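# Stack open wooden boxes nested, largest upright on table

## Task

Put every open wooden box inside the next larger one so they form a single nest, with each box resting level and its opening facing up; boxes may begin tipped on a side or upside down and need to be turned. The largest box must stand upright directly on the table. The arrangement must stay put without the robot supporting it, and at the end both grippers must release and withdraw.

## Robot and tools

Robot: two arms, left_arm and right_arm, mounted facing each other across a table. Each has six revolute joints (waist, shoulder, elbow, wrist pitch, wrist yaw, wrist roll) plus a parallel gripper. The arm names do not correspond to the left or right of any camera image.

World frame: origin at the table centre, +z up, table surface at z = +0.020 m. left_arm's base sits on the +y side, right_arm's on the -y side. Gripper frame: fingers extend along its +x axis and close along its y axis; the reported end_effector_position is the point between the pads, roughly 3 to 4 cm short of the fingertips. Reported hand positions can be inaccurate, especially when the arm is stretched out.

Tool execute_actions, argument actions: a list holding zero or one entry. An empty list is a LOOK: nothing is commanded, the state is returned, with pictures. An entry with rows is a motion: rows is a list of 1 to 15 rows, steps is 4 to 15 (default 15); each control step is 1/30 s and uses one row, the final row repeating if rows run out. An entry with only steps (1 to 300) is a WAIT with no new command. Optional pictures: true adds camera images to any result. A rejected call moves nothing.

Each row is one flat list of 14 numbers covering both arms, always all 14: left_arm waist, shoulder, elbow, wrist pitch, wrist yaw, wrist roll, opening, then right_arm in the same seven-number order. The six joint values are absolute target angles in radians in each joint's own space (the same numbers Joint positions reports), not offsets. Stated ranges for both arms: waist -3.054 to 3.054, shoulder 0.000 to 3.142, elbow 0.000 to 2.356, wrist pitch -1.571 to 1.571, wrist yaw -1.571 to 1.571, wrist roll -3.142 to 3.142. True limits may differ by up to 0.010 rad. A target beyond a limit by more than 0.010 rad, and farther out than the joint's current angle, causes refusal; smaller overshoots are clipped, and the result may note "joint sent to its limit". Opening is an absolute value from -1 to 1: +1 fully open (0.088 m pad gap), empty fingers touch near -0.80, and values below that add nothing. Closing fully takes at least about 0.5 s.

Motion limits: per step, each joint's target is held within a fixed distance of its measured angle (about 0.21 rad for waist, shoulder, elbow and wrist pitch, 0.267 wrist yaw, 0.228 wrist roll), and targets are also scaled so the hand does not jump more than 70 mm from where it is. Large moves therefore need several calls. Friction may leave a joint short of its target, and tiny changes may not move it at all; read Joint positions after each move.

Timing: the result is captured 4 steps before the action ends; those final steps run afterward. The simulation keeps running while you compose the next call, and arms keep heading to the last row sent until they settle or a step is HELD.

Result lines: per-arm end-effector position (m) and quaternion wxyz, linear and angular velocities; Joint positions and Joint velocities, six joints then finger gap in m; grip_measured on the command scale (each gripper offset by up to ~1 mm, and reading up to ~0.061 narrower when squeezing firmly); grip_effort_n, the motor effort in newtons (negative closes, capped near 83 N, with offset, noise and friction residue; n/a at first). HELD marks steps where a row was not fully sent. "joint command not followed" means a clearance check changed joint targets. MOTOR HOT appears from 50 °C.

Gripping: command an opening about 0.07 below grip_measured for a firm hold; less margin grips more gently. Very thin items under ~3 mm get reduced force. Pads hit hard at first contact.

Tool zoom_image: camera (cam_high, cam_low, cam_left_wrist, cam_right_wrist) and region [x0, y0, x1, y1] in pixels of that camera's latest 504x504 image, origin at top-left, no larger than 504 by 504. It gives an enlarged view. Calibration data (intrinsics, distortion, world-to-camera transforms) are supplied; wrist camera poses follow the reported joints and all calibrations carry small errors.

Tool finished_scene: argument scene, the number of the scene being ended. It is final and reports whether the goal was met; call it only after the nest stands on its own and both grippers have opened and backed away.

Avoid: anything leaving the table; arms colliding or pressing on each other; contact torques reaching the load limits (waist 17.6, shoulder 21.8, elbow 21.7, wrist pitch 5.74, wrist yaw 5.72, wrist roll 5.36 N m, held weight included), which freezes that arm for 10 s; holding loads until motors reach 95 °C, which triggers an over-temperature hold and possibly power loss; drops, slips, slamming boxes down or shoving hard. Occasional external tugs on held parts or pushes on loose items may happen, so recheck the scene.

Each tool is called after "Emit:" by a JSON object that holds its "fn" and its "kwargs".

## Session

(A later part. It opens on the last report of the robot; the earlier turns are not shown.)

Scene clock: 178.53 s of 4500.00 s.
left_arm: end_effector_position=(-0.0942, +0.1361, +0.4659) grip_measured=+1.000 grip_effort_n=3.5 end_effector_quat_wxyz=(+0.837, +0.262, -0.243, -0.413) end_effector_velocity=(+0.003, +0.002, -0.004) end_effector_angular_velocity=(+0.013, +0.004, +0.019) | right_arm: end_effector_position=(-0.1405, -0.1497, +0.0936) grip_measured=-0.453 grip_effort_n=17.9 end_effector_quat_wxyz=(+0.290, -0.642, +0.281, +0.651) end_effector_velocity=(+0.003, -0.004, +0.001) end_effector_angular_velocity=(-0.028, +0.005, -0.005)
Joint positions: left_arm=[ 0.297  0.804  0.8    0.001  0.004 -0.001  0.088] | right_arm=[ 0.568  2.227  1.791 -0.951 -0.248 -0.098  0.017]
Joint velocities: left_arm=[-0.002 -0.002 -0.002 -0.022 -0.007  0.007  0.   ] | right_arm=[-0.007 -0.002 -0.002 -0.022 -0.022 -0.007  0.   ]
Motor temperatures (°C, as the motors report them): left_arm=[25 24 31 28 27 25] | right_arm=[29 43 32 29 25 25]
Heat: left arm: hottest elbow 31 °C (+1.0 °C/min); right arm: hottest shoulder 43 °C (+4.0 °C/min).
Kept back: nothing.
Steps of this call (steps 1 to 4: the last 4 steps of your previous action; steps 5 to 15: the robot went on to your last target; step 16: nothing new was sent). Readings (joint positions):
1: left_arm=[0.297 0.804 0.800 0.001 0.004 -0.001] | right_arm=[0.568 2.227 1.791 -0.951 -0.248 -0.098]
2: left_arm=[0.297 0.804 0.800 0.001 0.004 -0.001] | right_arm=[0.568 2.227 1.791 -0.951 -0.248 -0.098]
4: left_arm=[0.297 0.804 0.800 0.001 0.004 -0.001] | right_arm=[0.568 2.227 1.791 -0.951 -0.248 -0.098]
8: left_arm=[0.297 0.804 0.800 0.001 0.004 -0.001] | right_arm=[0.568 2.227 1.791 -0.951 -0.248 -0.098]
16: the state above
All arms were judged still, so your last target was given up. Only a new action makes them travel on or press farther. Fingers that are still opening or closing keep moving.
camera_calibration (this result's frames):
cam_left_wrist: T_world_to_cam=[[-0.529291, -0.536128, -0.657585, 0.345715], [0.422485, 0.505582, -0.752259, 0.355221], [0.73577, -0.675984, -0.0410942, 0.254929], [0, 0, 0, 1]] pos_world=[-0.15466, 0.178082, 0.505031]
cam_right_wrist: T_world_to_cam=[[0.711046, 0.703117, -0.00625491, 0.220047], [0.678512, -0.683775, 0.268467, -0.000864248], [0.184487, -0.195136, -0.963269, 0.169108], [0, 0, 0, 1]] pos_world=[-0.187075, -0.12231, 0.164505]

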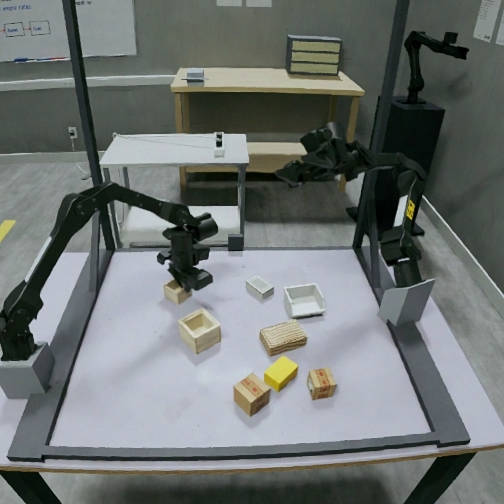

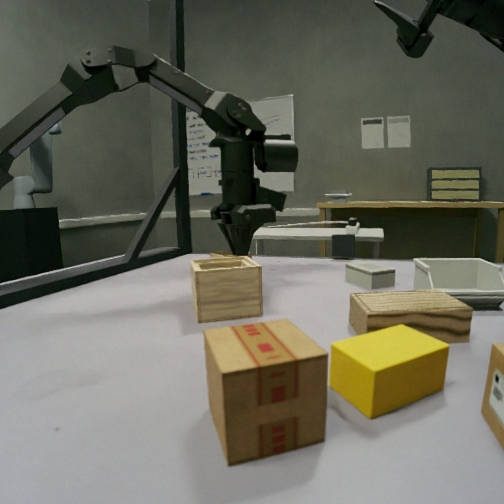

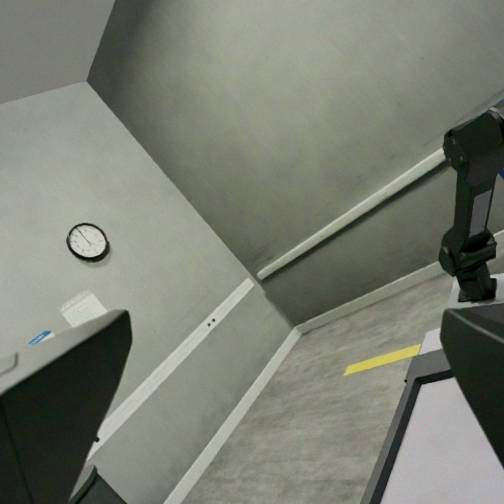

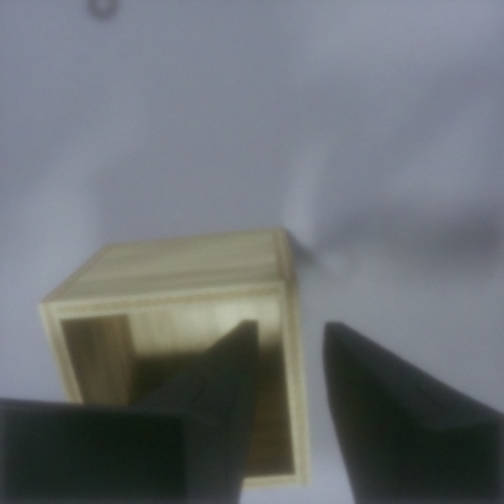

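Emit:
{"fn": "execute_actions", "kwargs": {"actions": [{"rows":[[0.3,0.8,0.8,0,0,0,1,0.568,2.215,1.85,-1.05,-0.25,-0.08,-0.45]],"steps":10}]}}

Emit:
{"fn": "execute_actions", "kwargs": {"actions": [{"rows":[[0.3,0.8,0.8,0,0,0,1,0.568,2.135,1.75,-1.045,-0.25,-0.08,-0.45]],"steps":15}], "pictures": true}}

Scene clock: 179.00 s of 4500.00 s.
left_arm: end_effector_position=(-0.0942, +0.1361, +0.4659) grip_measured=+1.000 grip_effort_n=3.5 end_effector_quat_wxyz=(+0.837, +0.262, -0.243, -0.413) end_effector_velocity=(+0.003, +0.000, -0.002) end_effector_angular_velocity=(-0.000, +0.011, +0.010) | right_arm: end_effector_position=(-0.1394, -0.1551, +0.1025) grip_measured=-0.453 grip_effort_n=17.9 end_effector_quat_wxyz=(+0.291, -0.650, +0.295, +0.637) end_effector_velocity=(-0.012, -0.001, +0.038) end_effector_angular_velocity=(-0.017, -0.004, -0.014)
Joint positions: left_arm=[ 0.297  0.804  0.8    0.001  0.004 -0.001  0.088] | right_arm=[ 0.568  2.227  1.829 -1.027 -0.248 -0.086  0.017]
Joint velocities: left_arm=[-0.002  0.002 -0.002 -0.007 -0.007 -0.007  0.   ] | right_arm=[-0.002 -0.012  0.139 -0.168 -0.007  0.007 -0.   ]
Motor temperatures (°C, as the motors report them): left_arm=[25 24 31 28 27 25] | right_arm=[29 43 32 29 25 25]
Heat: left arm: hottest elbow 31 °C (+1.0 °C/min); right arm: hottest shoulder 43 °C (+4.0 °C/min).
Steps of this call (steps 1 to 8: nothing new was sent; steps 9 to 14: the first 6 steps of this action). Readings (joint positions):
9: left_arm=[0.297 0.804 0.800 0.001 0.004 -0.001] | right_arm=[0.568 2.227 1.795 -0.960 -0.248 -0.098]
10: left_arm=[0.297 0.804 0.800 0.001 0.004 -0.001] | right_arm=[0.568 2.227 1.803 -0.986 -0.248 -0.094]
12: left_arm=[0.297 0.804 0.800 0.001 0.004 -0.001] | right_arm=[0.568 2.227 1.816 -1.016 -0.248 -0.089]
14: the state above

Scene clock: 179.50 s of 4500.00 s.
left_arm: end_effector_position=(-0.0942, +0.1361, +0.4659) grip_measured=+1.000 grip_effort_n=3.5 end_effector_quat_wxyz=(+0.837, +0.262, -0.243, -0.413) end_effector_velocity=(+0.007, +0.004, -0.003) end_effector_angular_velocity=(-0.012, +0.026, +0.031) | right_arm: end_effector_position=(-0.1359, -0.1686, +0.1227) grip_measured=-0.453 grip_effort_n=18.4 end_effector_quat_wxyz=(+0.293, -0.649, +0.295, +0.637) end_effector_velocity=(+0.012, -0.009, -0.009) end_effector_angular_velocity=(-0.035, -0.035, -0.008)
Joint positions: left_arm=[ 0.297  0.804  0.8    0.001  0.004 -0.001  0.088] | right_arm=[ 0.568  2.144  1.769 -1.046 -0.248 -0.082  0.017]
Joint velocities: left_arm=[ 0.002 -0.002 -0.007 -0.022 -0.022 -0.022  0.   ] | right_arm=[-0.002 -0.002 -0.046 -0.007  0.007 -0.007  0.   ]
Motor temperatures (°C, as the motors report them): left_arm=[25 24 31 28 27 25] | right_arm=[29 43 32 29 25 25]
Heat: left arm: hottest elbow 31 °C (+1.0 °C/min); right arm: hottest shoulder 43 °C (+3.0 °C/min).
Steps of this call (steps 1 to 4: the last 4 steps of your previous action; steps 5 to 15: the first 11 steps of this action). Readings (joint positions):
5: left_arm=[0.297 0.804 0.800 0.001 0.004 -0.001] | right_arm=[0.568 2.218 1.833 -1.039 -0.248 -0.083]
6: left_arm=[0.297 0.804 0.800 0.001 0.004 -0.001] | right_arm=[0.568 2.206 1.816 -1.040 -0.248 -0.083]
8: left_arm=[0.297 0.804 0.800 0.001 0.004 -0.001] | right_arm=[0.568 2.179 1.789 -1.048 -0.248 -0.082]
12: left_arm=[0.297 0.804 0.800 0.001 0.004 -0.001] | right_arm=[0.568 2.149 1.774 -1.047 -0.248 -0.082]
15: the state above
camera_calibration (this result's frames):
cam_left_wrist: T_world_to_cam=[[-0.529291, -0.536128, -0.657585, 0.345715], [0.422485, 0.505582, -0.752259, 0.355221], [0.73577, -0.675984, -0.0410942, 0.254929], [0, 0, 0, 1]] pos_world=[-0.15466, 0.178082, 0.505031]
cam_right_wrist: T_world_to_cam=[[0.728291, 0.685186, -0.0106313, 0.230098], [0.655988, -0.692601, 0.299972, -0.033102], [0.198173, -0.22544, -0.953889, 0.188243], [0, 0, 0, 1]] pos_world=[-0.183168, -0.138149, 0.191939]

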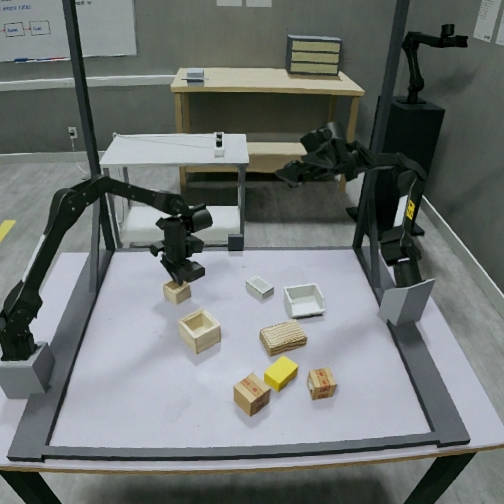

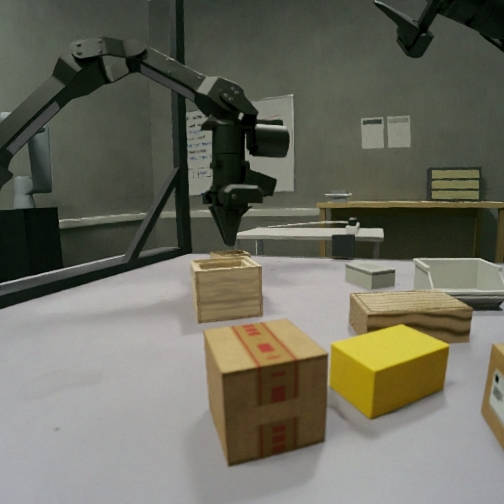

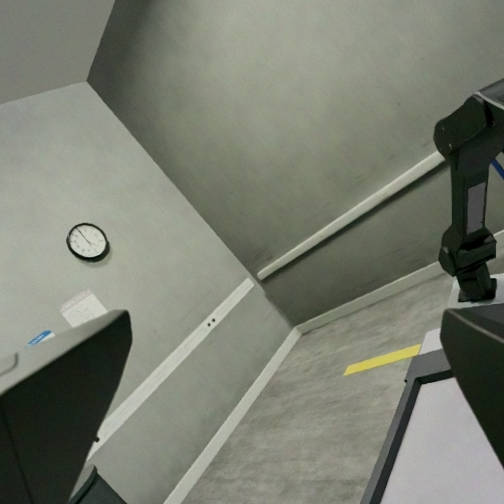

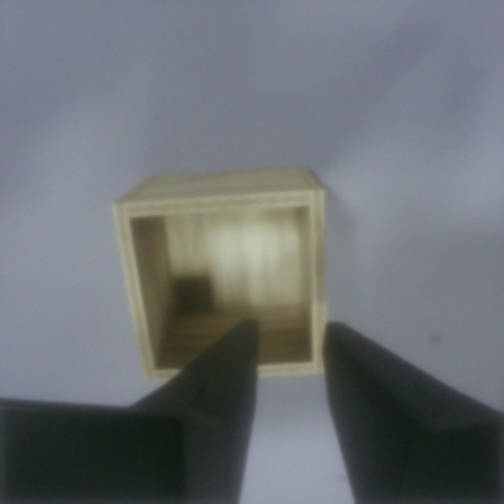

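Emit:
{"fn": "execute_actions", "kwargs": {"actions": [{"rows":[[0.3,0.8,0.8,0,0,0,1,0.568,2.165,1.70,-0.98,-0.25,-0.08,-0.2]],"steps":15}], "pictures": true}}

Scene clock: 180.00 s of 4500.00 s.
left_arm: end_effector_position=(-0.0942, +0.1361, +0.4659) grip_measured=+1.000 grip_effort_n=4.0 end_effector_quat_wxyz=(+0.837, +0.262, -0.243, -0.413) end_effector_velocity=(+0.001, +0.001, -0.001) end_effector_angular_velocity=(+0.005, -0.003, +0.010) | right_arm: end_effector_position=(-0.1304, -0.1694, +0.1074) grip_measured=-0.214 grip_effort_n=18.8 end_effector_quat_wxyz=(+0.293, -0.649, +0.295, +0.637) end_effector_velocity=(-0.001, +0.005, +0.001) end_effector_angular_velocity=(+0.015, +0.019, -0.009)
Joint positions: left_arm=[ 0.297  0.804  0.8    0.001  0.004 -0.001  0.088] | right_arm=[ 0.568  2.15   1.714 -0.985 -0.248 -0.082  0.029]
Joint velocities: left_arm=[-0.002 -0.002 -0.002 -0.007 -0.007  0.007  0.   ] | right_arm=[-0.007 -0.002 -0.002  0.022 -0.007  0.007  0.005]
Motor temperatures (°C, as the motors report them): left_arm=[25 24 31 28 27 25] | right_arm=[29 43 32 29 25 25]
Heat: left arm: hottest elbow 31 °C (+1.0 °C/min); right arm: hottest shoulder 43 °C (+3.0 °C/min).
Steps of this call (steps 1 to 4: the last 4 steps of your previous action; steps 5 to 15: the first 11 steps of this action). Readings (joint positions):
5: left_arm=[0.297 0.804 0.800 0.001 0.004 -0.001] | right_arm=[0.568 2.144 1.758 -1.039 -0.248 -0.082]
6: left_arm=[0.297 0.804 0.800 0.001 0.004 -0.001] | right_arm=[0.568 2.144 1.748 -1.021 -0.248 -0.082]
8: left_arm=[0.297 0.804 0.800 0.001 0.004 -0.001] | right_arm=[0.568 2.144 1.734 -1.003 -0.248 -0.082]
12: left_arm=[0.297 0.804 0.800 0.001 0.004 -0.001] | right_arm=[0.568 2.150 1.715 -0.990 -0.248 -0.082]
15: the state above
camera_calibration (this result's frames):
cam_left_wrist: T_world_to_cam=[[-0.529291, -0.536128, -0.657585, 0.345715], [0.422485, 0.505582, -0.752259, 0.355221], [0.73577, -0.675984, -0.0410942, 0.254929], [0, 0, 0, 1]] pos_world=[-0.15466, 0.178082, 0.505031]
cam_right_wrist: T_world_to_cam=[[0.72862, 0.684836, -0.010669, 0.226488], [0.655591, -0.692826, 0.30032, -0.0328366], [0.198278, -0.225814, -0.953779, 0.172372], [0, 0, 0, 1]] pos_world=[-0.177674, -0.138934, 0.176682]

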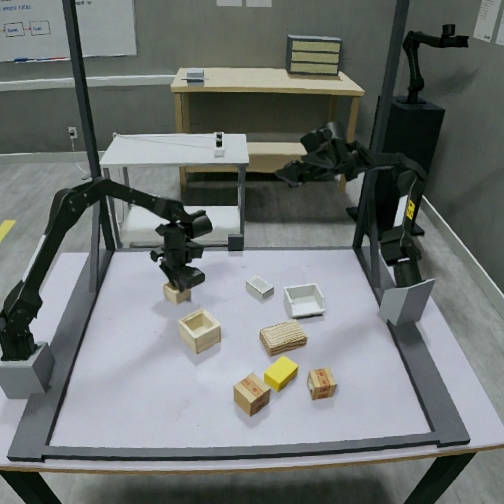

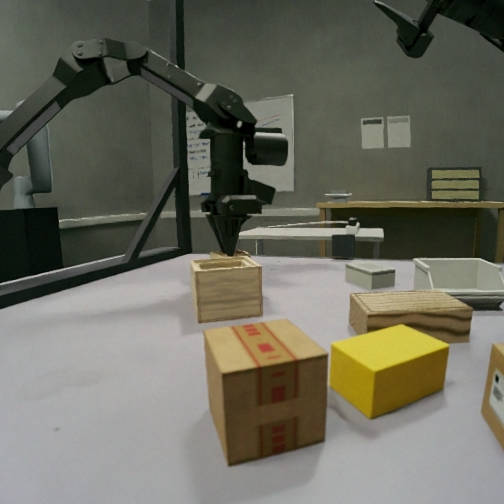

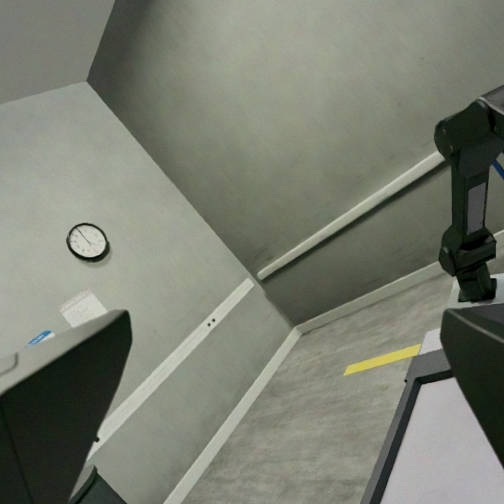

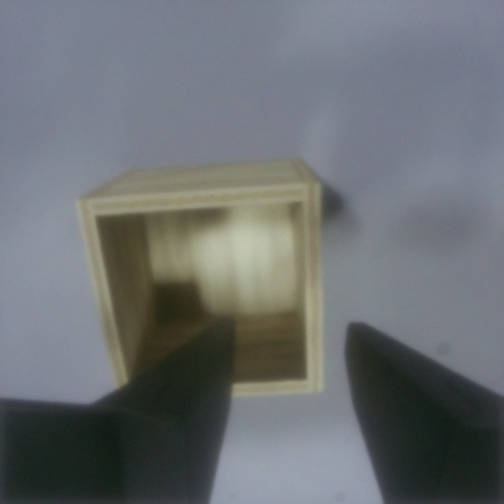

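Emit:
{"fn": "execute_actions", "kwargs": {"actions": [{"rows":[[0.3,0.8,0.8,0,0,0,1,0.56,2.175,1.625,-0.895,-0.25,-0.08,-0.2]],"steps":15}], "pictures": true}}

Scene clock: 180.50 s of 4500.00 s.
left_arm: end_effector_position=(-0.0942, +0.1361, +0.4659) grip_measured=+1.000 grip_effort_n=3.5 end_effector_quat_wxyz=(+0.837, +0.262, -0.243, -0.413) end_effector_velocity=(+0.003, +0.002, -0.004) end_effector_angular_velocity=(-0.003, +0.028, +0.014) | right_arm: end_effector_position=(-0.1193, -0.1698, +0.0858) grip_measured=-0.203 grip_effort_n=18.8 end_effector_quat_wxyz=(+0.295, -0.649, +0.298, +0.635) end_effector_velocity=(-0.006, +0.008, +0.000) end_effector_angular_velocity=(+0.037, +0.035, +0.003)
Joint positions: left_arm=[ 0.297  0.804  0.8    0.001  0.004 -0.001  0.088] | right_arm=[ 0.562  2.164  1.638 -0.901 -0.248 -0.082  0.029]
Joint velocities: left_arm=[-0.002 -0.002 -0.002 -0.022 -0.007 -0.022  0.   ] | right_arm=[-0.002 -0.002 -0.002  0.051 -0.007  0.007 -0.   ]
Motor temperatures (°C, as the motors report them): left_arm=[25 24 31 28 27 25] | right_arm=[29 43 32 29 25 25]
Heat: left arm: hottest elbow 31 °C (+1.0 °C/min); right arm: hottest shoulder 43 °C (+4.0 °C/min).
Steps of this call (steps 1 to 4: the last 4 steps of your previous action; steps 5 to 15: the first 11 steps of this action). Readings (joint positions):
5: left_arm=[0.297 0.804 0.800 0.001 0.004 -0.001] | right_arm=[0.568 2.150 1.705 -0.971 -0.248 -0.082]
6: left_arm=[0.297 0.804 0.800 0.001 0.004 -0.001] | right_arm=[0.568 2.150 1.691 -0.947 -0.248 -0.082]
8: left_arm=[0.297 0.804 0.800 0.001 0.004 -0.001] | right_arm=[0.565 2.153 1.669 -0.926 -0.248 -0.082]
12: left_arm=[0.297 0.804 0.800 0.001 0.004 -0.001] | right_arm=[0.562 2.163 1.641 -0.908 -0.248 -0.082]
15: the state above
camera_calibration (this result's frames):
cam_left_wrist: T_world_to_cam=[[-0.529291, -0.536128, -0.657585, 0.345715], [0.422485, 0.505582, -0.752259, 0.355221], [0.73577, -0.675984, -0.0410942, 0.254929], [0, 0, 0, 1]] pos_world=[-0.15466, 0.178082, 0.505031]
cam_right_wrist: T_world_to_cam=[[0.7339, 0.679186, -0.009875, 0.218033], [0.649474, -0.697388, 0.30304, -0.0356915], [0.198934, -0.228814, -0.952927, 0.148872], [0, 0, 0, 1]] pos_world=[-0.166449, -0.138912, 0.154833]

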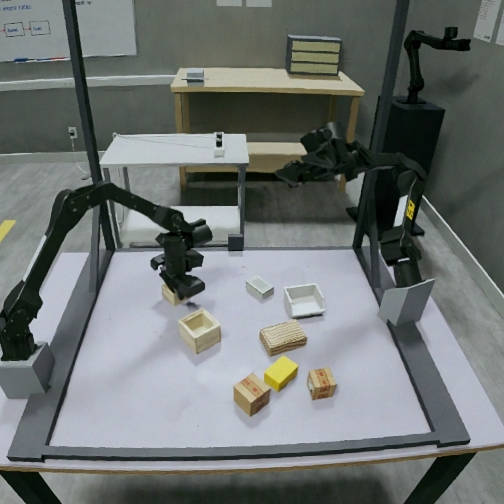

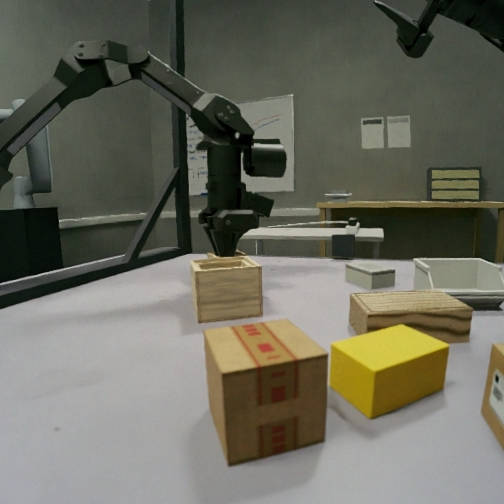

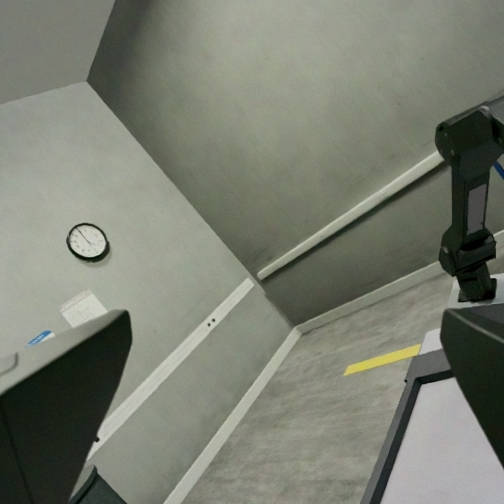

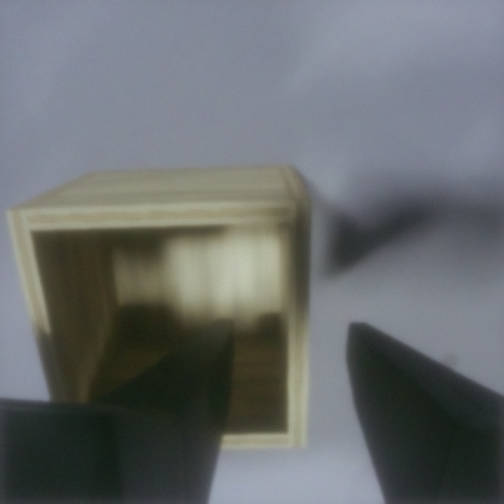

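Centered. Close.

Emit:
{"fn": "execute_actions", "kwargs": {"actions": [{"rows":[[0.3,0.8,0.8,0,0,0,1,0.562,2.165,1.638,-0.9,-0.25,-0.08,-1]],"steps":15}]}}

Emit:
{"fn": "execute_actions", "kwargs": {"actions": [{"rows":[[0.3,0.8,0.8,0,0,0,1,0.562,2.10,1.85,-1.15,-0.25,-0.08,-1]],"steps":15}]}}

Emit:
{"fn": "execute_actions", "kwargs": {"actions": [{"rows":[[0.3,0.8,0.8,0,0,0,1,0.4,2.0,1.85,-1.27,-0.27,-0.2,-1]],"steps":15}]}}

Emit:
{"fn": "execute_actions", "kwargs": {"actions": [{"rows":[[0.3,0.8,0.8,0,0,0,1,0.15,2.02,1.70,-1.11,-0.283,-0.37,-1]],"steps":15}]}}

Emit:
{"fn": "execute_actions", "kwargs": {"actions": [{"steps":8}], "pictures": true}}

Scene clock: 181.07 s of 4500.00 s.
left_arm: end_effector_position=(-0.0942, +0.1361, +0.4659) grip_measured=+1.000 grip_effort_n=3.5 end_effector_quat_wxyz=(+0.837, +0.262, -0.243, -0.413) end_effector_velocity=(+0.002, +0.001, -0.005) end_effector_angular_velocity=(+0.007, +0.032, +0.003) | right_arm: end_effector_position=(-0.1190, -0.1696, +0.0857) grip_measured=-0.754 grip_effort_n=-83.5 end_effector_quat_wxyz=(+0.296, -0.648, +0.299, +0.635) end_effector_velocity=(+0.003, -0.012, +0.001) end_effector_angular_velocity=(-0.061, +0.001, -0.009)
Joint positions: left_arm=[ 0.297  0.804  0.8    0.001  0.004 -0.001  0.088] | right_arm=[ 0.56   2.164  1.637 -0.9   -0.248 -0.081  0.002]
Joint velocities: left_arm=[-0.002 -0.002 -0.002 -0.022  0.007 -0.022  0.   ] | right_arm=[-0.002 -0.002 -0.002 -0.051 -0.037 -0.007 -0.   ]
Motor temperatures (°C, as the motors report them): left_arm=[25 24 31 28 27 25] | right_arm=[29 43 32 29 25 25]
Heat: left arm: hottest elbow 31 °C (+1.0 °C/min); right arm: hottest shoulder 43 °C (+4.1 °C/min).
Steps of this call (steps 1 to 4: the last 4 steps of your previous action; steps 5 to 6: the robot went on to your last target; steps 7 to 17: the first 11 steps of this action). Readings (joint positions):
7: left_arm=[0.297 0.804 0.800 0.001 0.004 -0.001] | right_arm=[0.562 2.164 1.637 -0.898 -0.248 -0.082]
8: left_arm=[0.297 0.804 0.800 0.001 0.004 -0.001] | right_arm=[0.562 2.164 1.637 -0.898 -0.248 -0.082]
10: left_arm=[0.297 0.804 0.800 0.001 0.004 -0.001] | right_arm=[0.562 2.164 1.637 -0.898 -0.248 -0.082]
14: left_arm=[0.297 0.804 0.800 0.001 0.004 -0.001] | right_arm=[0.561 2.164 1.637 -0.899 -0.248 -0.081]
17: the state above

Scene clock: 181.57 s of 4500.00 s.
left_arm: end_effector_position=(-0.0942, +0.1361, +0.4659) grip_measured=+1.000 grip_effort_n=3.5 end_effector_quat_wxyz=(+0.837, +0.262, -0.243, -0.413) end_effector_velocity=(+0.001, +0.001, -0.001) end_effector_angular_velocity=(-0.019, +0.033, +0.001) | right_arm: end_effector_position=(-0.1448, -0.1677, +0.1617) grip_measured=-0.754 grip_effort_n=-83.5 end_effector_quat_wxyz=(+0.299, -0.637, +0.288, +0.650) end_effector_velocity=(+0.011, -0.019, +0.009) end_effector_angular_velocity=(-0.086, -0.054, -0.021)
Joint positions: left_arm=[ 0.297  0.804  0.8    0.001  0.004 -0.001  0.088] | right_arm=[ 0.56   2.094  1.844 -1.133 -0.249 -0.081  0.002]
Joint velocities: left_arm=[-0.002 -0.002 -0.002 -0.007 -0.007 -0.037  0.   ] | right_arm=[-0.002 -0.007  0.027 -0.139 -0.007 -0.007 -0.   ]
Motor temperatures (°C, as the motors report them): left_arm=[25 24 31 28 27 25] | right_arm=[29 43 32 29 25 25]
Heat: left arm: hottest elbow 31 °C (+1.0 °C/min); right arm: hottest shoulder 43 °C (+4.0 °C/min).
Steps of this call (steps 1 to 4: the last 4 steps of your previous action; steps 5 to 15: the first 11 steps of this action). Readings (joint positions):
5: left_arm=[0.297 0.804 0.800 0.001 0.004 -0.001] | right_arm=[0.560 2.162 1.653 -0.924 -0.249 -0.081]
6: left_arm=[0.297 0.804 0.800 0.001 0.004 -0.001] | right_arm=[0.560 2.162 1.685 -0.979 -0.249 -0.081]
8: left_arm=[0.297 0.804 0.800 0.001 0.004 -0.001] | right_arm=[0.560 2.153 1.744 -1.053 -0.249 -0.081]
12: left_arm=[0.297 0.804 0.800 0.001 0.004 -0.001] | right_arm=[0.560 2.105 1.827 -1.114 -0.249 -0.081]
15: the state above

Scene clock: 182.07 s of 4500.00 s.
left_arm: end_effector_position=(-0.0942, +0.1361, +0.4659) grip_measured=+1.000 grip_effort_n=3.5 end_effector_quat_wxyz=(+0.837, +0.262, -0.243, -0.413) end_effector_velocity=(+0.001, +0.001, -0.001) end_effector_angular_velocity=(+0.005, -0.003, +0.010) | right_arm: end_effector_position=(-0.0855, -0.1534, +0.2141) grip_measured=-0.754 grip_effort_n=-83.5 end_effector_quat_wxyz=(+0.323, -0.629, +0.302, +0.639) end_effector_velocity=(-0.023, -0.026, -0.006) end_effector_angular_velocity=(-0.076, +0.010, +0.117)
Joint positions: left_arm=[ 0.297  0.804  0.8    0.001  0.004 -0.001  0.088] | right_arm=[ 0.393  2.006  1.846 -1.262 -0.263 -0.192  0.002]
Joint velocities: left_arm=[-0.002 -0.002 -0.002 -0.007 -0.007  0.007  0.   ] | right_arm=[ 0.066 -0.002  0.002 -0.051 -0.037 -0.066 -0.   ]
Motor temperatures (°C, as the motors report them): left_arm=[25 24 31 28 27 25] | right_arm=[29 43 32 29 25 25]
Heat: left arm: hottest elbow 31 °C (+1.0 °C/min); right arm: hottest shoulder 43 °C (+4.1 °C/min).
Steps of this call (steps 1 to 4: the last 4 steps of your previous action; steps 5 to 15: the first 11 steps of this action). Readings (joint positions):
5: left_arm=[0.297 0.804 0.800 0.001 0.004 -0.001] | right_arm=[0.556 2.089 1.845 -1.152 -0.253 -0.095]
6: left_arm=[0.297 0.804 0.800 0.001 0.004 -0.001] | right_arm=[0.541 2.081 1.845 -1.182 -0.260 -0.120]
8: left_arm=[0.297 0.804 0.800 0.001 0.004 -0.001] | right_arm=[0.486 2.058 1.845 -1.227 -0.261 -0.154]
12: left_arm=[0.297 0.804 0.800 0.001 0.004 -0.001] | right_arm=[0.397 2.014 1.846 -1.254 -0.261 -0.184]
15: the state above

Scene clock: 182.57 s of 4500.00 s.
left_arm: end_effector_position=(-0.0942, +0.1361, +0.4659) grip_measured=+1.000 grip_effort_n=3.5 end_effector_quat_wxyz=(+0.837, +0.262, -0.243, -0.413) end_effector_velocity=(-0.000, +0.001, +0.000) end_effector_angular_velocity=(-0.006, +0.006, +0.004) | right_arm: end_effector_position=(+0.0118, -0.1098, +0.2105) grip_measured=-0.754 grip_effort_n=-83.5 end_effector_quat_wxyz=(+0.367, -0.603, +0.301, +0.641) end_effector_velocity=(+0.024, +0.011, -0.007) end_effector_angular_velocity=(+0.034, +0.014, +0.060)
Joint positions: left_arm=[ 0.297  0.804  0.8    0.001  0.004 -0.001  0.088] | right_arm=[ 0.144  2.011  1.719 -1.123 -0.279 -0.356  0.002]
Joint velocities: left_arm=[-0.002 -0.002  0.002 -0.007 -0.007 -0.007  0.   ] | right_arm=[-0.061  0.002 -0.056  0.081 -0.022 -0.11  -0.   ]
Motor temperatures (°C, as the motors report them): left_arm=[25 24 31 28 27 25] | right_arm=[29 43 32 29 25 25]
Heat: left arm: hottest elbow 31 °C (+1.0 °C/min); right arm: hottest shoulder 43 °C (+4.0 °C/min).
Steps of this call (steps 1 to 4: the last 4 steps of your previous action; steps 5 to 15: the first 11 steps of this action). Readings (joint positions):
5: left_arm=[0.297 0.804 0.800 0.001 0.004 -0.001] | right_arm=[0.395 2.006 1.838 -1.254 -0.272 -0.216]
6: left_arm=[0.297 0.804 0.800 0.001 0.004 -0.001] | right_arm=[0.378 2.003 1.820 -1.224 -0.280 -0.246]
8: left_arm=[0.297 0.804 0.800 0.001 0.004 -0.001] | right_arm=[0.315 2.003 1.789 -1.183 -0.280 -0.287]
12: left_arm=[0.297 0.804 0.800 0.001 0.004 -0.001] | right_arm=[0.179 2.010 1.733 -1.137 -0.280 -0.341]
15: the state above

Scene clock: 182.83 s of 4500.00 s.
left_arm: end_effector_position=(-0.0942, +0.1361, +0.4659) grip_measured=+1.000 grip_effort_n=3.5 end_effector_quat_wxyz=(+0.837, +0.262, -0.243, -0.413) end_effector_velocity=(-0.004, +0.002, +0.006) end_effector_angular_velocity=(-0.021, -0.022, +0.002) | right_arm: end_effector_position=(+0.0096, -0.1098, +0.2085) grip_measured=-0.754 grip_effort_n=-83.5 end_effector_quat_wxyz=(+0.362, -0.605, +0.295, +0.645) end_effector_velocity=(+0.003, -0.001, -0.002) end_effector_angular_velocity=(+0.000, -0.008, +0.003)
Joint positions: left_arm=[ 0.297  0.804  0.8    0.001  0.004 -0.001  0.088] | right_arm=[ 0.151  2.011  1.713 -1.114 -0.279 -0.367  0.002]
Joint velocities: left_arm=[-0.002 -0.007  0.007  0.007 -0.022  0.007  0.   ] | right_arm=[-0.002 -0.002 -0.012  0.007  0.007 -0.007 -0.   ]
Motor temperatures (°C, as the motors report them): left_arm=[25 24 31 28 27 25] | right_arm=[29 43 32 29 25 25]
Heat: left arm: hottest elbow 31 °C (+1.0 °C/min); right arm: hottest shoulder 43 °C (+4.0 °C/min).
Kept back: nothing.
Steps of this call (steps 1 to 4: the last 4 steps of your previous action; steps 5 to 8: the robot went on to your last target). Readings (joint positions):
1: left_arm=[0.297 0.804 0.800 0.001 0.004 -0.001] | right_arm=[0.144 2.011 1.718 -1.120 -0.279 -0.359]
2: left_arm=[0.297 0.804 0.800 0.001 0.004 -0.001] | right_arm=[0.145 2.011 1.717 -1.118 -0.279 -0.362]
4: left_arm=[0.297 0.804 0.800 0.001 0.004 -0.001] | right_arm=[0.149 2.011 1.716 -1.115 -0.279 -0.364]
8: the state above
camera_calibration (this result's frames):
cam_left_wrist: T_world_to_cam=[[-0.529291, -0.536128, -0.657585, 0.345715], [0.422485, 0.505582, -0.752259, 0.355221], [0.73577, -0.675984, -0.0410942, 0.254929], [0, 0, 0, 1]] pos_world=[-0.15466, 0.178082, 0.505031]
cam_right_wrist: T_world_to_cam=[[0.799901, 0.598248, 0.0475184, 0.0624522], [0.579872, -0.79087, 0.195635, -0.101908], [0.154619, -0.128934, -0.979525, 0.270839], [0, 0, 0, 1]] pos_world=[-0.032739, -0.0830374, 0.282263]

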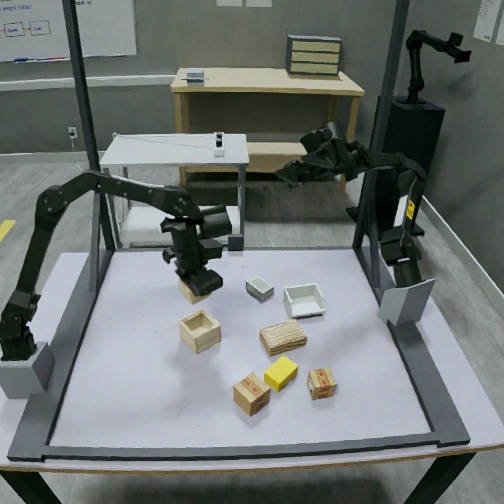

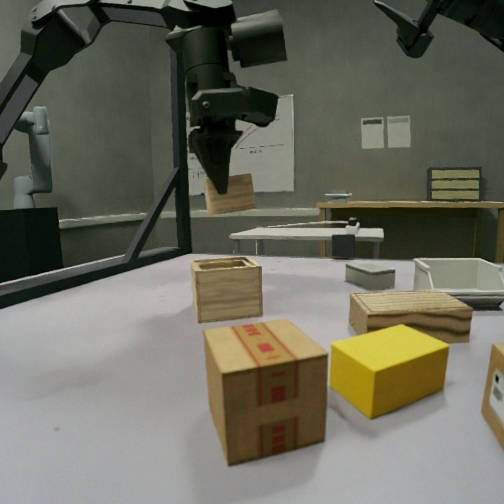

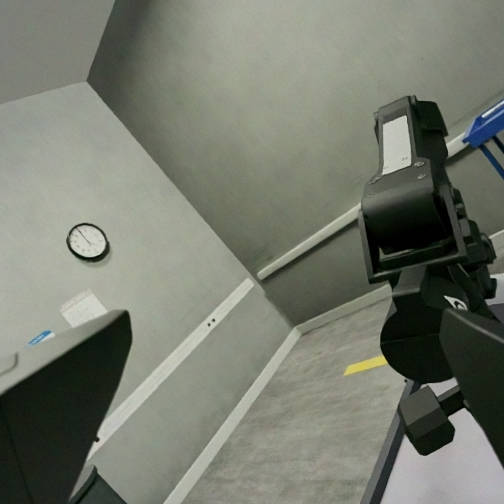

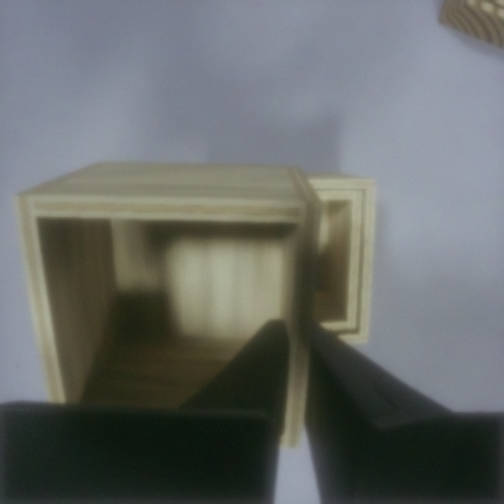

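Emit:
{"fn": "execute_actions", "kwargs": {"actions": [{"rows":[[0.3,0.8,0.8,0,0,0,1,0.12,2.14,1.745,-1.025,-0.283,-0.39,-1]],"steps":15}]}}

Emit:
{"fn": "execute_actions", "kwargs": {"actions": [{"steps":8}], "pictures": true}}

Scene clock: 183.40 s of 4500.00 s.
left_arm: end_effector_position=(-0.0942, +0.1361, +0.4659) grip_measured=+1.000 grip_effort_n=3.5 end_effector_quat_wxyz=(+0.837, +0.262, -0.243, -0.413) end_effector_velocity=(-0.002, -0.000, +0.000) end_effector_angular_velocity=(-0.008, +0.002, -0.006) | right_arm: end_effector_position=(+0.0293, -0.0842, +0.1736) grip_measured=-0.754 grip_effort_n=-83.5 end_effector_quat_wxyz=(+0.365, -0.604, +0.300, +0.641) end_effector_velocity=(-0.004, +0.008, +0.003) end_effector_angular_velocity=(+0.035, +0.026, +0.034)
Joint positions: left_arm=[ 0.297  0.804  0.8    0.001  0.004 -0.001  0.088] | right_arm=[ 0.12   2.129  1.735 -1.031 -0.282 -0.387  0.002]
Joint velocities: left_arm=[-0.007 -0.002 -0.002  0.007 -0.007 -0.007  0.   ] | right_arm=[-0.002 -0.002  0.002  0.037 -0.022 -0.022 -0.   ]
Motor temperatures (°C, as the motors report them): left_arm=[25 24 31 28 27 25] | right_arm=[29 43 32 29 25 25]
Heat: left arm: hottest elbow 31 °C (+1.0 °C/min); right arm: hottest shoulder 43 °C (+4.0 °C/min).
Steps of this call (steps 1 to 6: the robot went on to your last target; steps 7 to 17: the first 11 steps of this action). Readings (joint positions):
7: left_arm=[0.297 0.804 0.800 0.001 0.004 -0.001] | right_arm=[0.150 2.021 1.713 -1.108 -0.280 -0.371]
8: left_arm=[0.297 0.804 0.800 0.001 0.004 -0.001] | right_arm=[0.147 2.035 1.721 -1.085 -0.282 -0.376]
10: left_arm=[0.297 0.804 0.800 0.001 0.004 -0.001] | right_arm=[0.137 2.075 1.735 -1.047 -0.282 -0.381]
14: left_arm=[0.297 0.804 0.800 0.001 0.004 -0.001] | right_arm=[0.121 2.126 1.735 -1.037 -0.282 -0.386]
17: the state above

Scene clock: 183.67 s of 4500.00 s.
left_arm: end_effector_position=(-0.0942, +0.1361, +0.4659) grip_measured=+1.000 grip_effort_n=3.5 end_effector_quat_wxyz=(+0.837, +0.262, -0.243, -0.413) end_effector_velocity=(+0.002, +0.002, -0.002) end_effector_angular_velocity=(-0.005, +0.026, +0.010) | right_arm: end_effector_position=(+0.0289, -0.0829, +0.1742) grip_measured=-0.754 grip_effort_n=-83.5 end_effector_quat_wxyz=(+0.366, -0.604, +0.298, +0.643) end_effector_velocity=(-0.000, +0.001, +0.001) end_effector_angular_velocity=(+0.006, +0.006, +0.022)
Joint positions: left_arm=[ 0.297  0.804  0.8    0.001  0.004 -0.001  0.088] | right_arm=[ 0.12   2.129  1.737 -1.027 -0.282 -0.388  0.002]
Joint velocities: left_arm=[-0.002 -0.002  0.002 -0.022 -0.007 -0.022  0.   ] | right_arm=[-0.002 -0.002 -0.002  0.007 -0.007 -0.022 -0.   ]
Motor temperatures (°C, as the motors report them): left_arm=[25 24 31 28 27 25] | right_arm=[29 43 32 29 25 25]
Heat: left arm: hottest elbow 31 °C (+1.0 °C/min); right arm: hottest shoulder 43 °C (+4.0 °C/min).
Kept back: nothing.
Steps of this call (steps 1 to 4: the last 4 steps of your previous action; steps 5 to 8: the robot went on to your last target). Readings (joint positions):
1: left_arm=[0.297 0.804 0.800 0.001 0.004 -0.001] | right_arm=[0.120 2.129 1.736 -1.029 -0.282 -0.387]
2: left_arm=[0.297 0.804 0.800 0.001 0.004 -0.001] | right_arm=[0.120 2.129 1.737 -1.028 -0.282 -0.388]
4: left_arm=[0.297 0.804 0.800 0.001 0.004 -0.001] | right_arm=[0.120 2.129 1.737 -1.027 -0.282 -0.388]
8: the state above
camera_calibration (this result's frames):
cam_left_wrist: T_world_to_cam=[[-0.529291, -0.536128, -0.657585, 0.345715], [0.422485, 0.505582, -0.752259, 0.355221], [0.73577, -0.675984, -0.0410942, 0.254929], [0, 0, 0, 1]] pos_world=[-0.15466, 0.178082, 0.505031]
cam_right_wrist: T_world_to_cam=[[0.806007, 0.589889, 0.0488197, 0.0314141], [0.571511, -0.797048, 0.195166, -0.0853131], [0.154038, -0.129404, -0.979554, 0.237742], [0, 0, 0, 1]] pos_world=[-0.0131839, -0.0557646, 0.247998]

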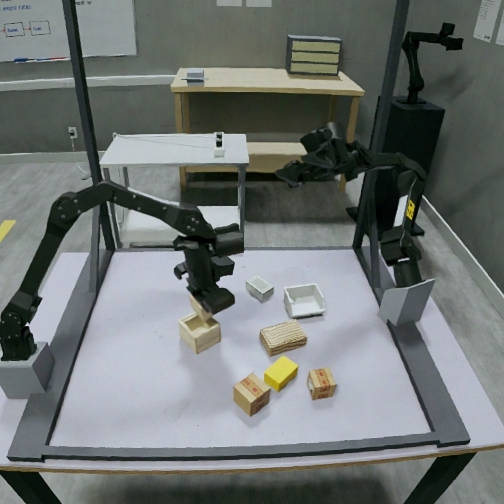

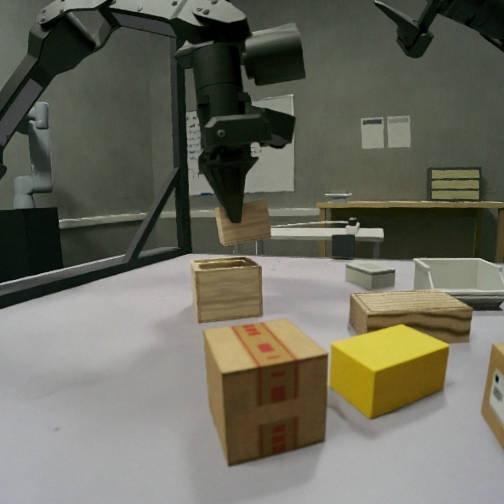

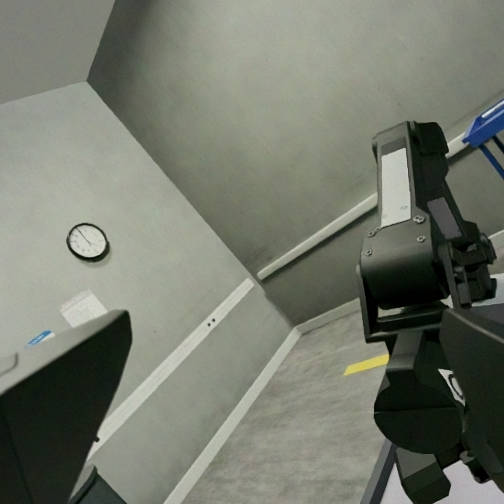

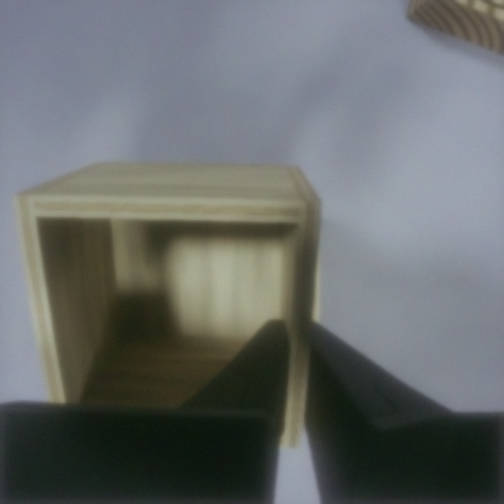

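Emit:
{"fn": "execute_actions", "kwargs": {"actions": [{"rows":[[0.3,0.8,0.8,0,0,0,1,0.088,2.10,1.625,-0.946,-0.283,-0.42,-1]],"steps":15}]}}

Emit:
{"fn": "execute_actions", "kwargs": {"actions": [{"steps":8}], "pictures": true}}

Scene clock: 184.33 s of 4500.00 s.
left_arm: end_effector_position=(-0.0942, +0.1361, +0.4659) grip_measured=+1.000 grip_effort_n=3.5 end_effector_quat_wxyz=(+0.837, +0.262, -0.243, -0.413) end_effector_velocity=(+0.001, -0.000, +0.000) end_effector_angular_velocity=(-0.016, +0.016, -0.002) | right_arm: end_effector_position=(+0.0485, -0.0876, +0.1611) grip_measured=-0.754 grip_effort_n=-83.5 end_effector_quat_wxyz=(+0.369, -0.603, +0.297, +0.642) end_effector_velocity=(-0.002, -0.001, +0.007) end_effector_angular_velocity=(+0.021, -0.007, +0.030)
Joint positions: left_arm=[ 0.297  0.804  0.8    0.001  0.004 -0.001  0.088] | right_arm=[ 0.088  2.114  1.641 -0.951 -0.282 -0.416  0.002]
Joint velocities: left_arm=[-0.002  0.002 -0.002  0.007 -0.007 -0.022  0.   ] | right_arm=[ 0.002 -0.027 -0.012  0.007  0.007 -0.022 -0.   ]
Motor temperatures (°C, as the motors report them): left_arm=[25 24 31 28 27 25] | right_arm=[29 43 32 29 25 25]
Heat: left arm: hottest elbow 31 °C (+1.0 °C/min); right arm: hottest shoulder 43 °C (+3.0 °C/min).
Steps of this call (steps 1 to 9: the robot went on to your last target; steps 10 to 20: the first 11 steps of this action). Readings (joint positions):
10: left_arm=[0.297 0.804 0.800 0.001 0.004 -0.001] | right_arm=[0.119 2.128 1.729 -1.016 -0.282 -0.392]
11: left_arm=[0.297 0.804 0.800 0.001 0.004 -0.001] | right_arm=[0.116 2.122 1.711 -0.992 -0.282 -0.399]
13: left_arm=[0.297 0.804 0.800 0.001 0.004 -0.001] | right_arm=[0.106 2.116 1.680 -0.977 -0.282 -0.407]
17: left_arm=[0.297 0.804 0.800 0.001 0.004 -0.001] | right_arm=[0.089 2.115 1.645 -0.959 -0.282 -0.414]
20: the state above

Scene clock: 184.60 s of 4500.00 s.
left_arm: end_effector_position=(-0.0942, +0.1361, +0.4659) grip_measured=+1.000 grip_effort_n=4.0 end_effector_quat_wxyz=(+0.837, +0.262, -0.243, -0.413) end_effector_velocity=(-0.000, +0.002, -0.001) end_effector_angular_velocity=(-0.006, +0.006, +0.004) | right_arm: end_effector_position=(+0.0484, -0.0876, +0.1616) grip_measured=-0.754 grip_effort_n=-83.5 end_effector_quat_wxyz=(+0.369, -0.603, +0.296, +0.643) end_effector_velocity=(+0.001, -0.005, -0.002) end_effector_angular_velocity=(-0.017, +0.004, +0.001)
Joint positions: left_arm=[ 0.297  0.804  0.8    0.001  0.004 -0.001  0.088] | right_arm=[ 0.088  2.112  1.638 -0.948 -0.282 -0.418  0.002]
Joint velocities: left_arm=[-0.002 -0.007 -0.002 -0.007 -0.007 -0.007  0.   ] | right_arm=[-0.002 -0.002 -0.012 -0.007 -0.007 -0.007 -0.   ]
Motor temperatures (°C, as the motors report them): left_arm=[25 24 31 28 27 25] | right_arm=[29 43 32 28 25 25]
Heat: left arm: hottest elbow 31 °C (+1.0 °C/min); right arm: hottest shoulder 43 °C (+3.0 °C/min).
Kept back: nothing.
Steps of this call (steps 1 to 4: the last 4 steps of your previous action; steps 5 to 8: the robot went on to your last target). Readings (joint positions):
1: left_arm=[0.297 0.804 0.800 0.001 0.004 -0.001] | right_arm=[0.088 2.113 1.641 -0.951 -0.282 -0.417]
2: left_arm=[0.297 0.804 0.800 0.001 0.004 -0.001] | right_arm=[0.088 2.113 1.640 -0.950 -0.282 -0.417]
4: left_arm=[0.297 0.804 0.800 0.001 0.004 -0.001] | right_arm=[0.088 2.112 1.639 -0.949 -0.282 -0.417]
8: the state above
camera_calibration (this result's frames):
cam_left_wrist: T_world_to_cam=[[-0.529291, -0.536128, -0.657585, 0.345715], [0.422485, 0.505582, -0.752259, 0.355221], [0.73577, -0.675984, -0.0410942, 0.254929], [0, 0, 0, 1]] pos_world=[-0.15466, 0.178082, 0.505031]
cam_right_wrist: T_world_to_cam=[[0.80691, 0.588045, 0.0556691, 0.0177705], [0.5694, -0.799452, 0.191467, -0.0972628], [0.157096, -0.122799, -0.979919, 0.222244], [0, 0, 0, 1]] pos_world=[0.00612854, -0.0609155, 0.235415]

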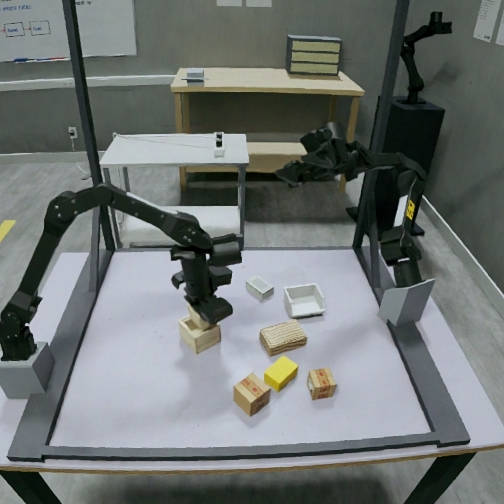

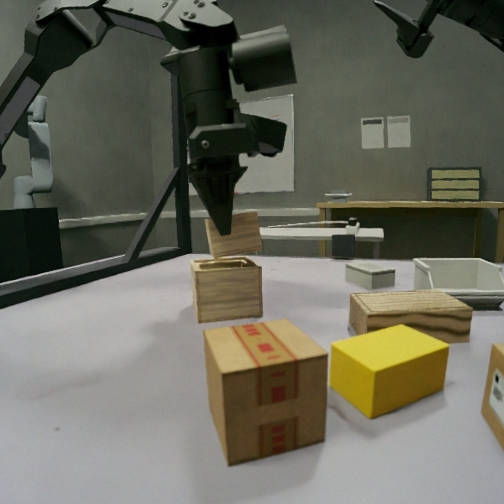

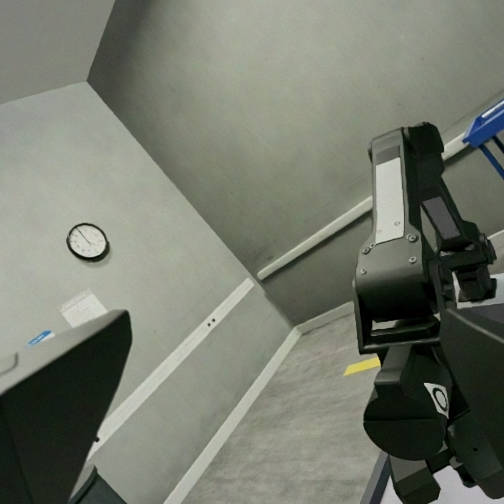

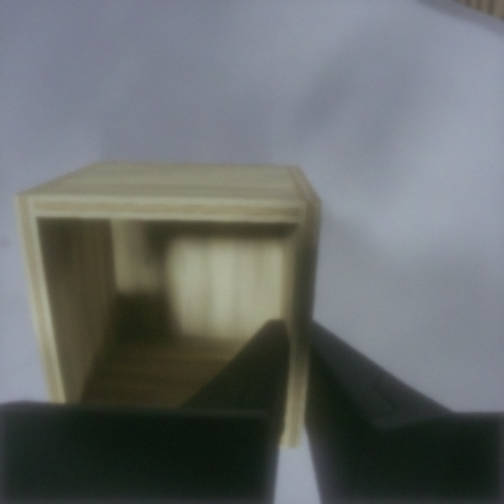

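Emit:
{"fn": "zoom_image", "kwargs": {"camera": "cam_high", "region": [140, 260, 270, 370]}}

Emit:
{"fn": "zoom_image", "kwargs": {"camera": "cam_low", "region": [160, 180, 300, 330]}}

Region (140, 260, 270, 370) of cam_high's 504x504 image, scaled by 3.877, with more detail than that image has; it fills the top 426 rows of this view, and the rest is white.

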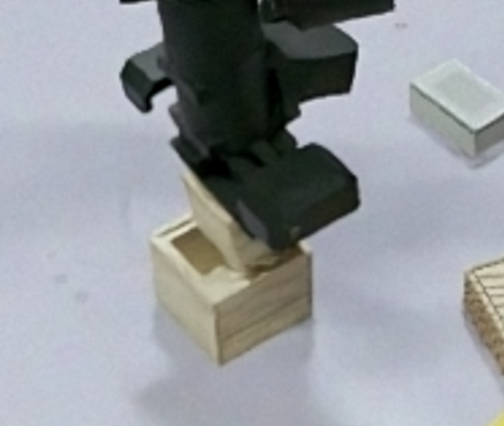

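Region (160, 180, 300, 330) of cam_low's 504x504 image, scaled by 3.360, with more detail than that image has; it fills the left 470 columns of this view, and the rest is white.

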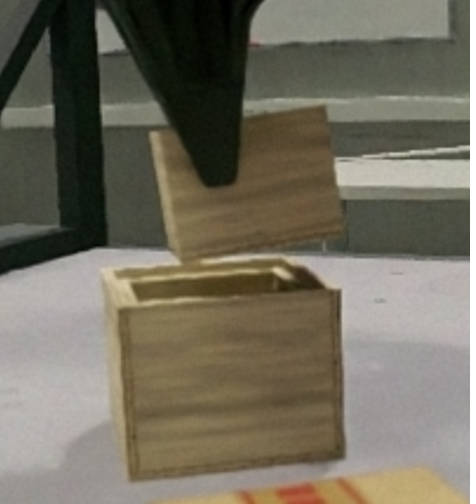

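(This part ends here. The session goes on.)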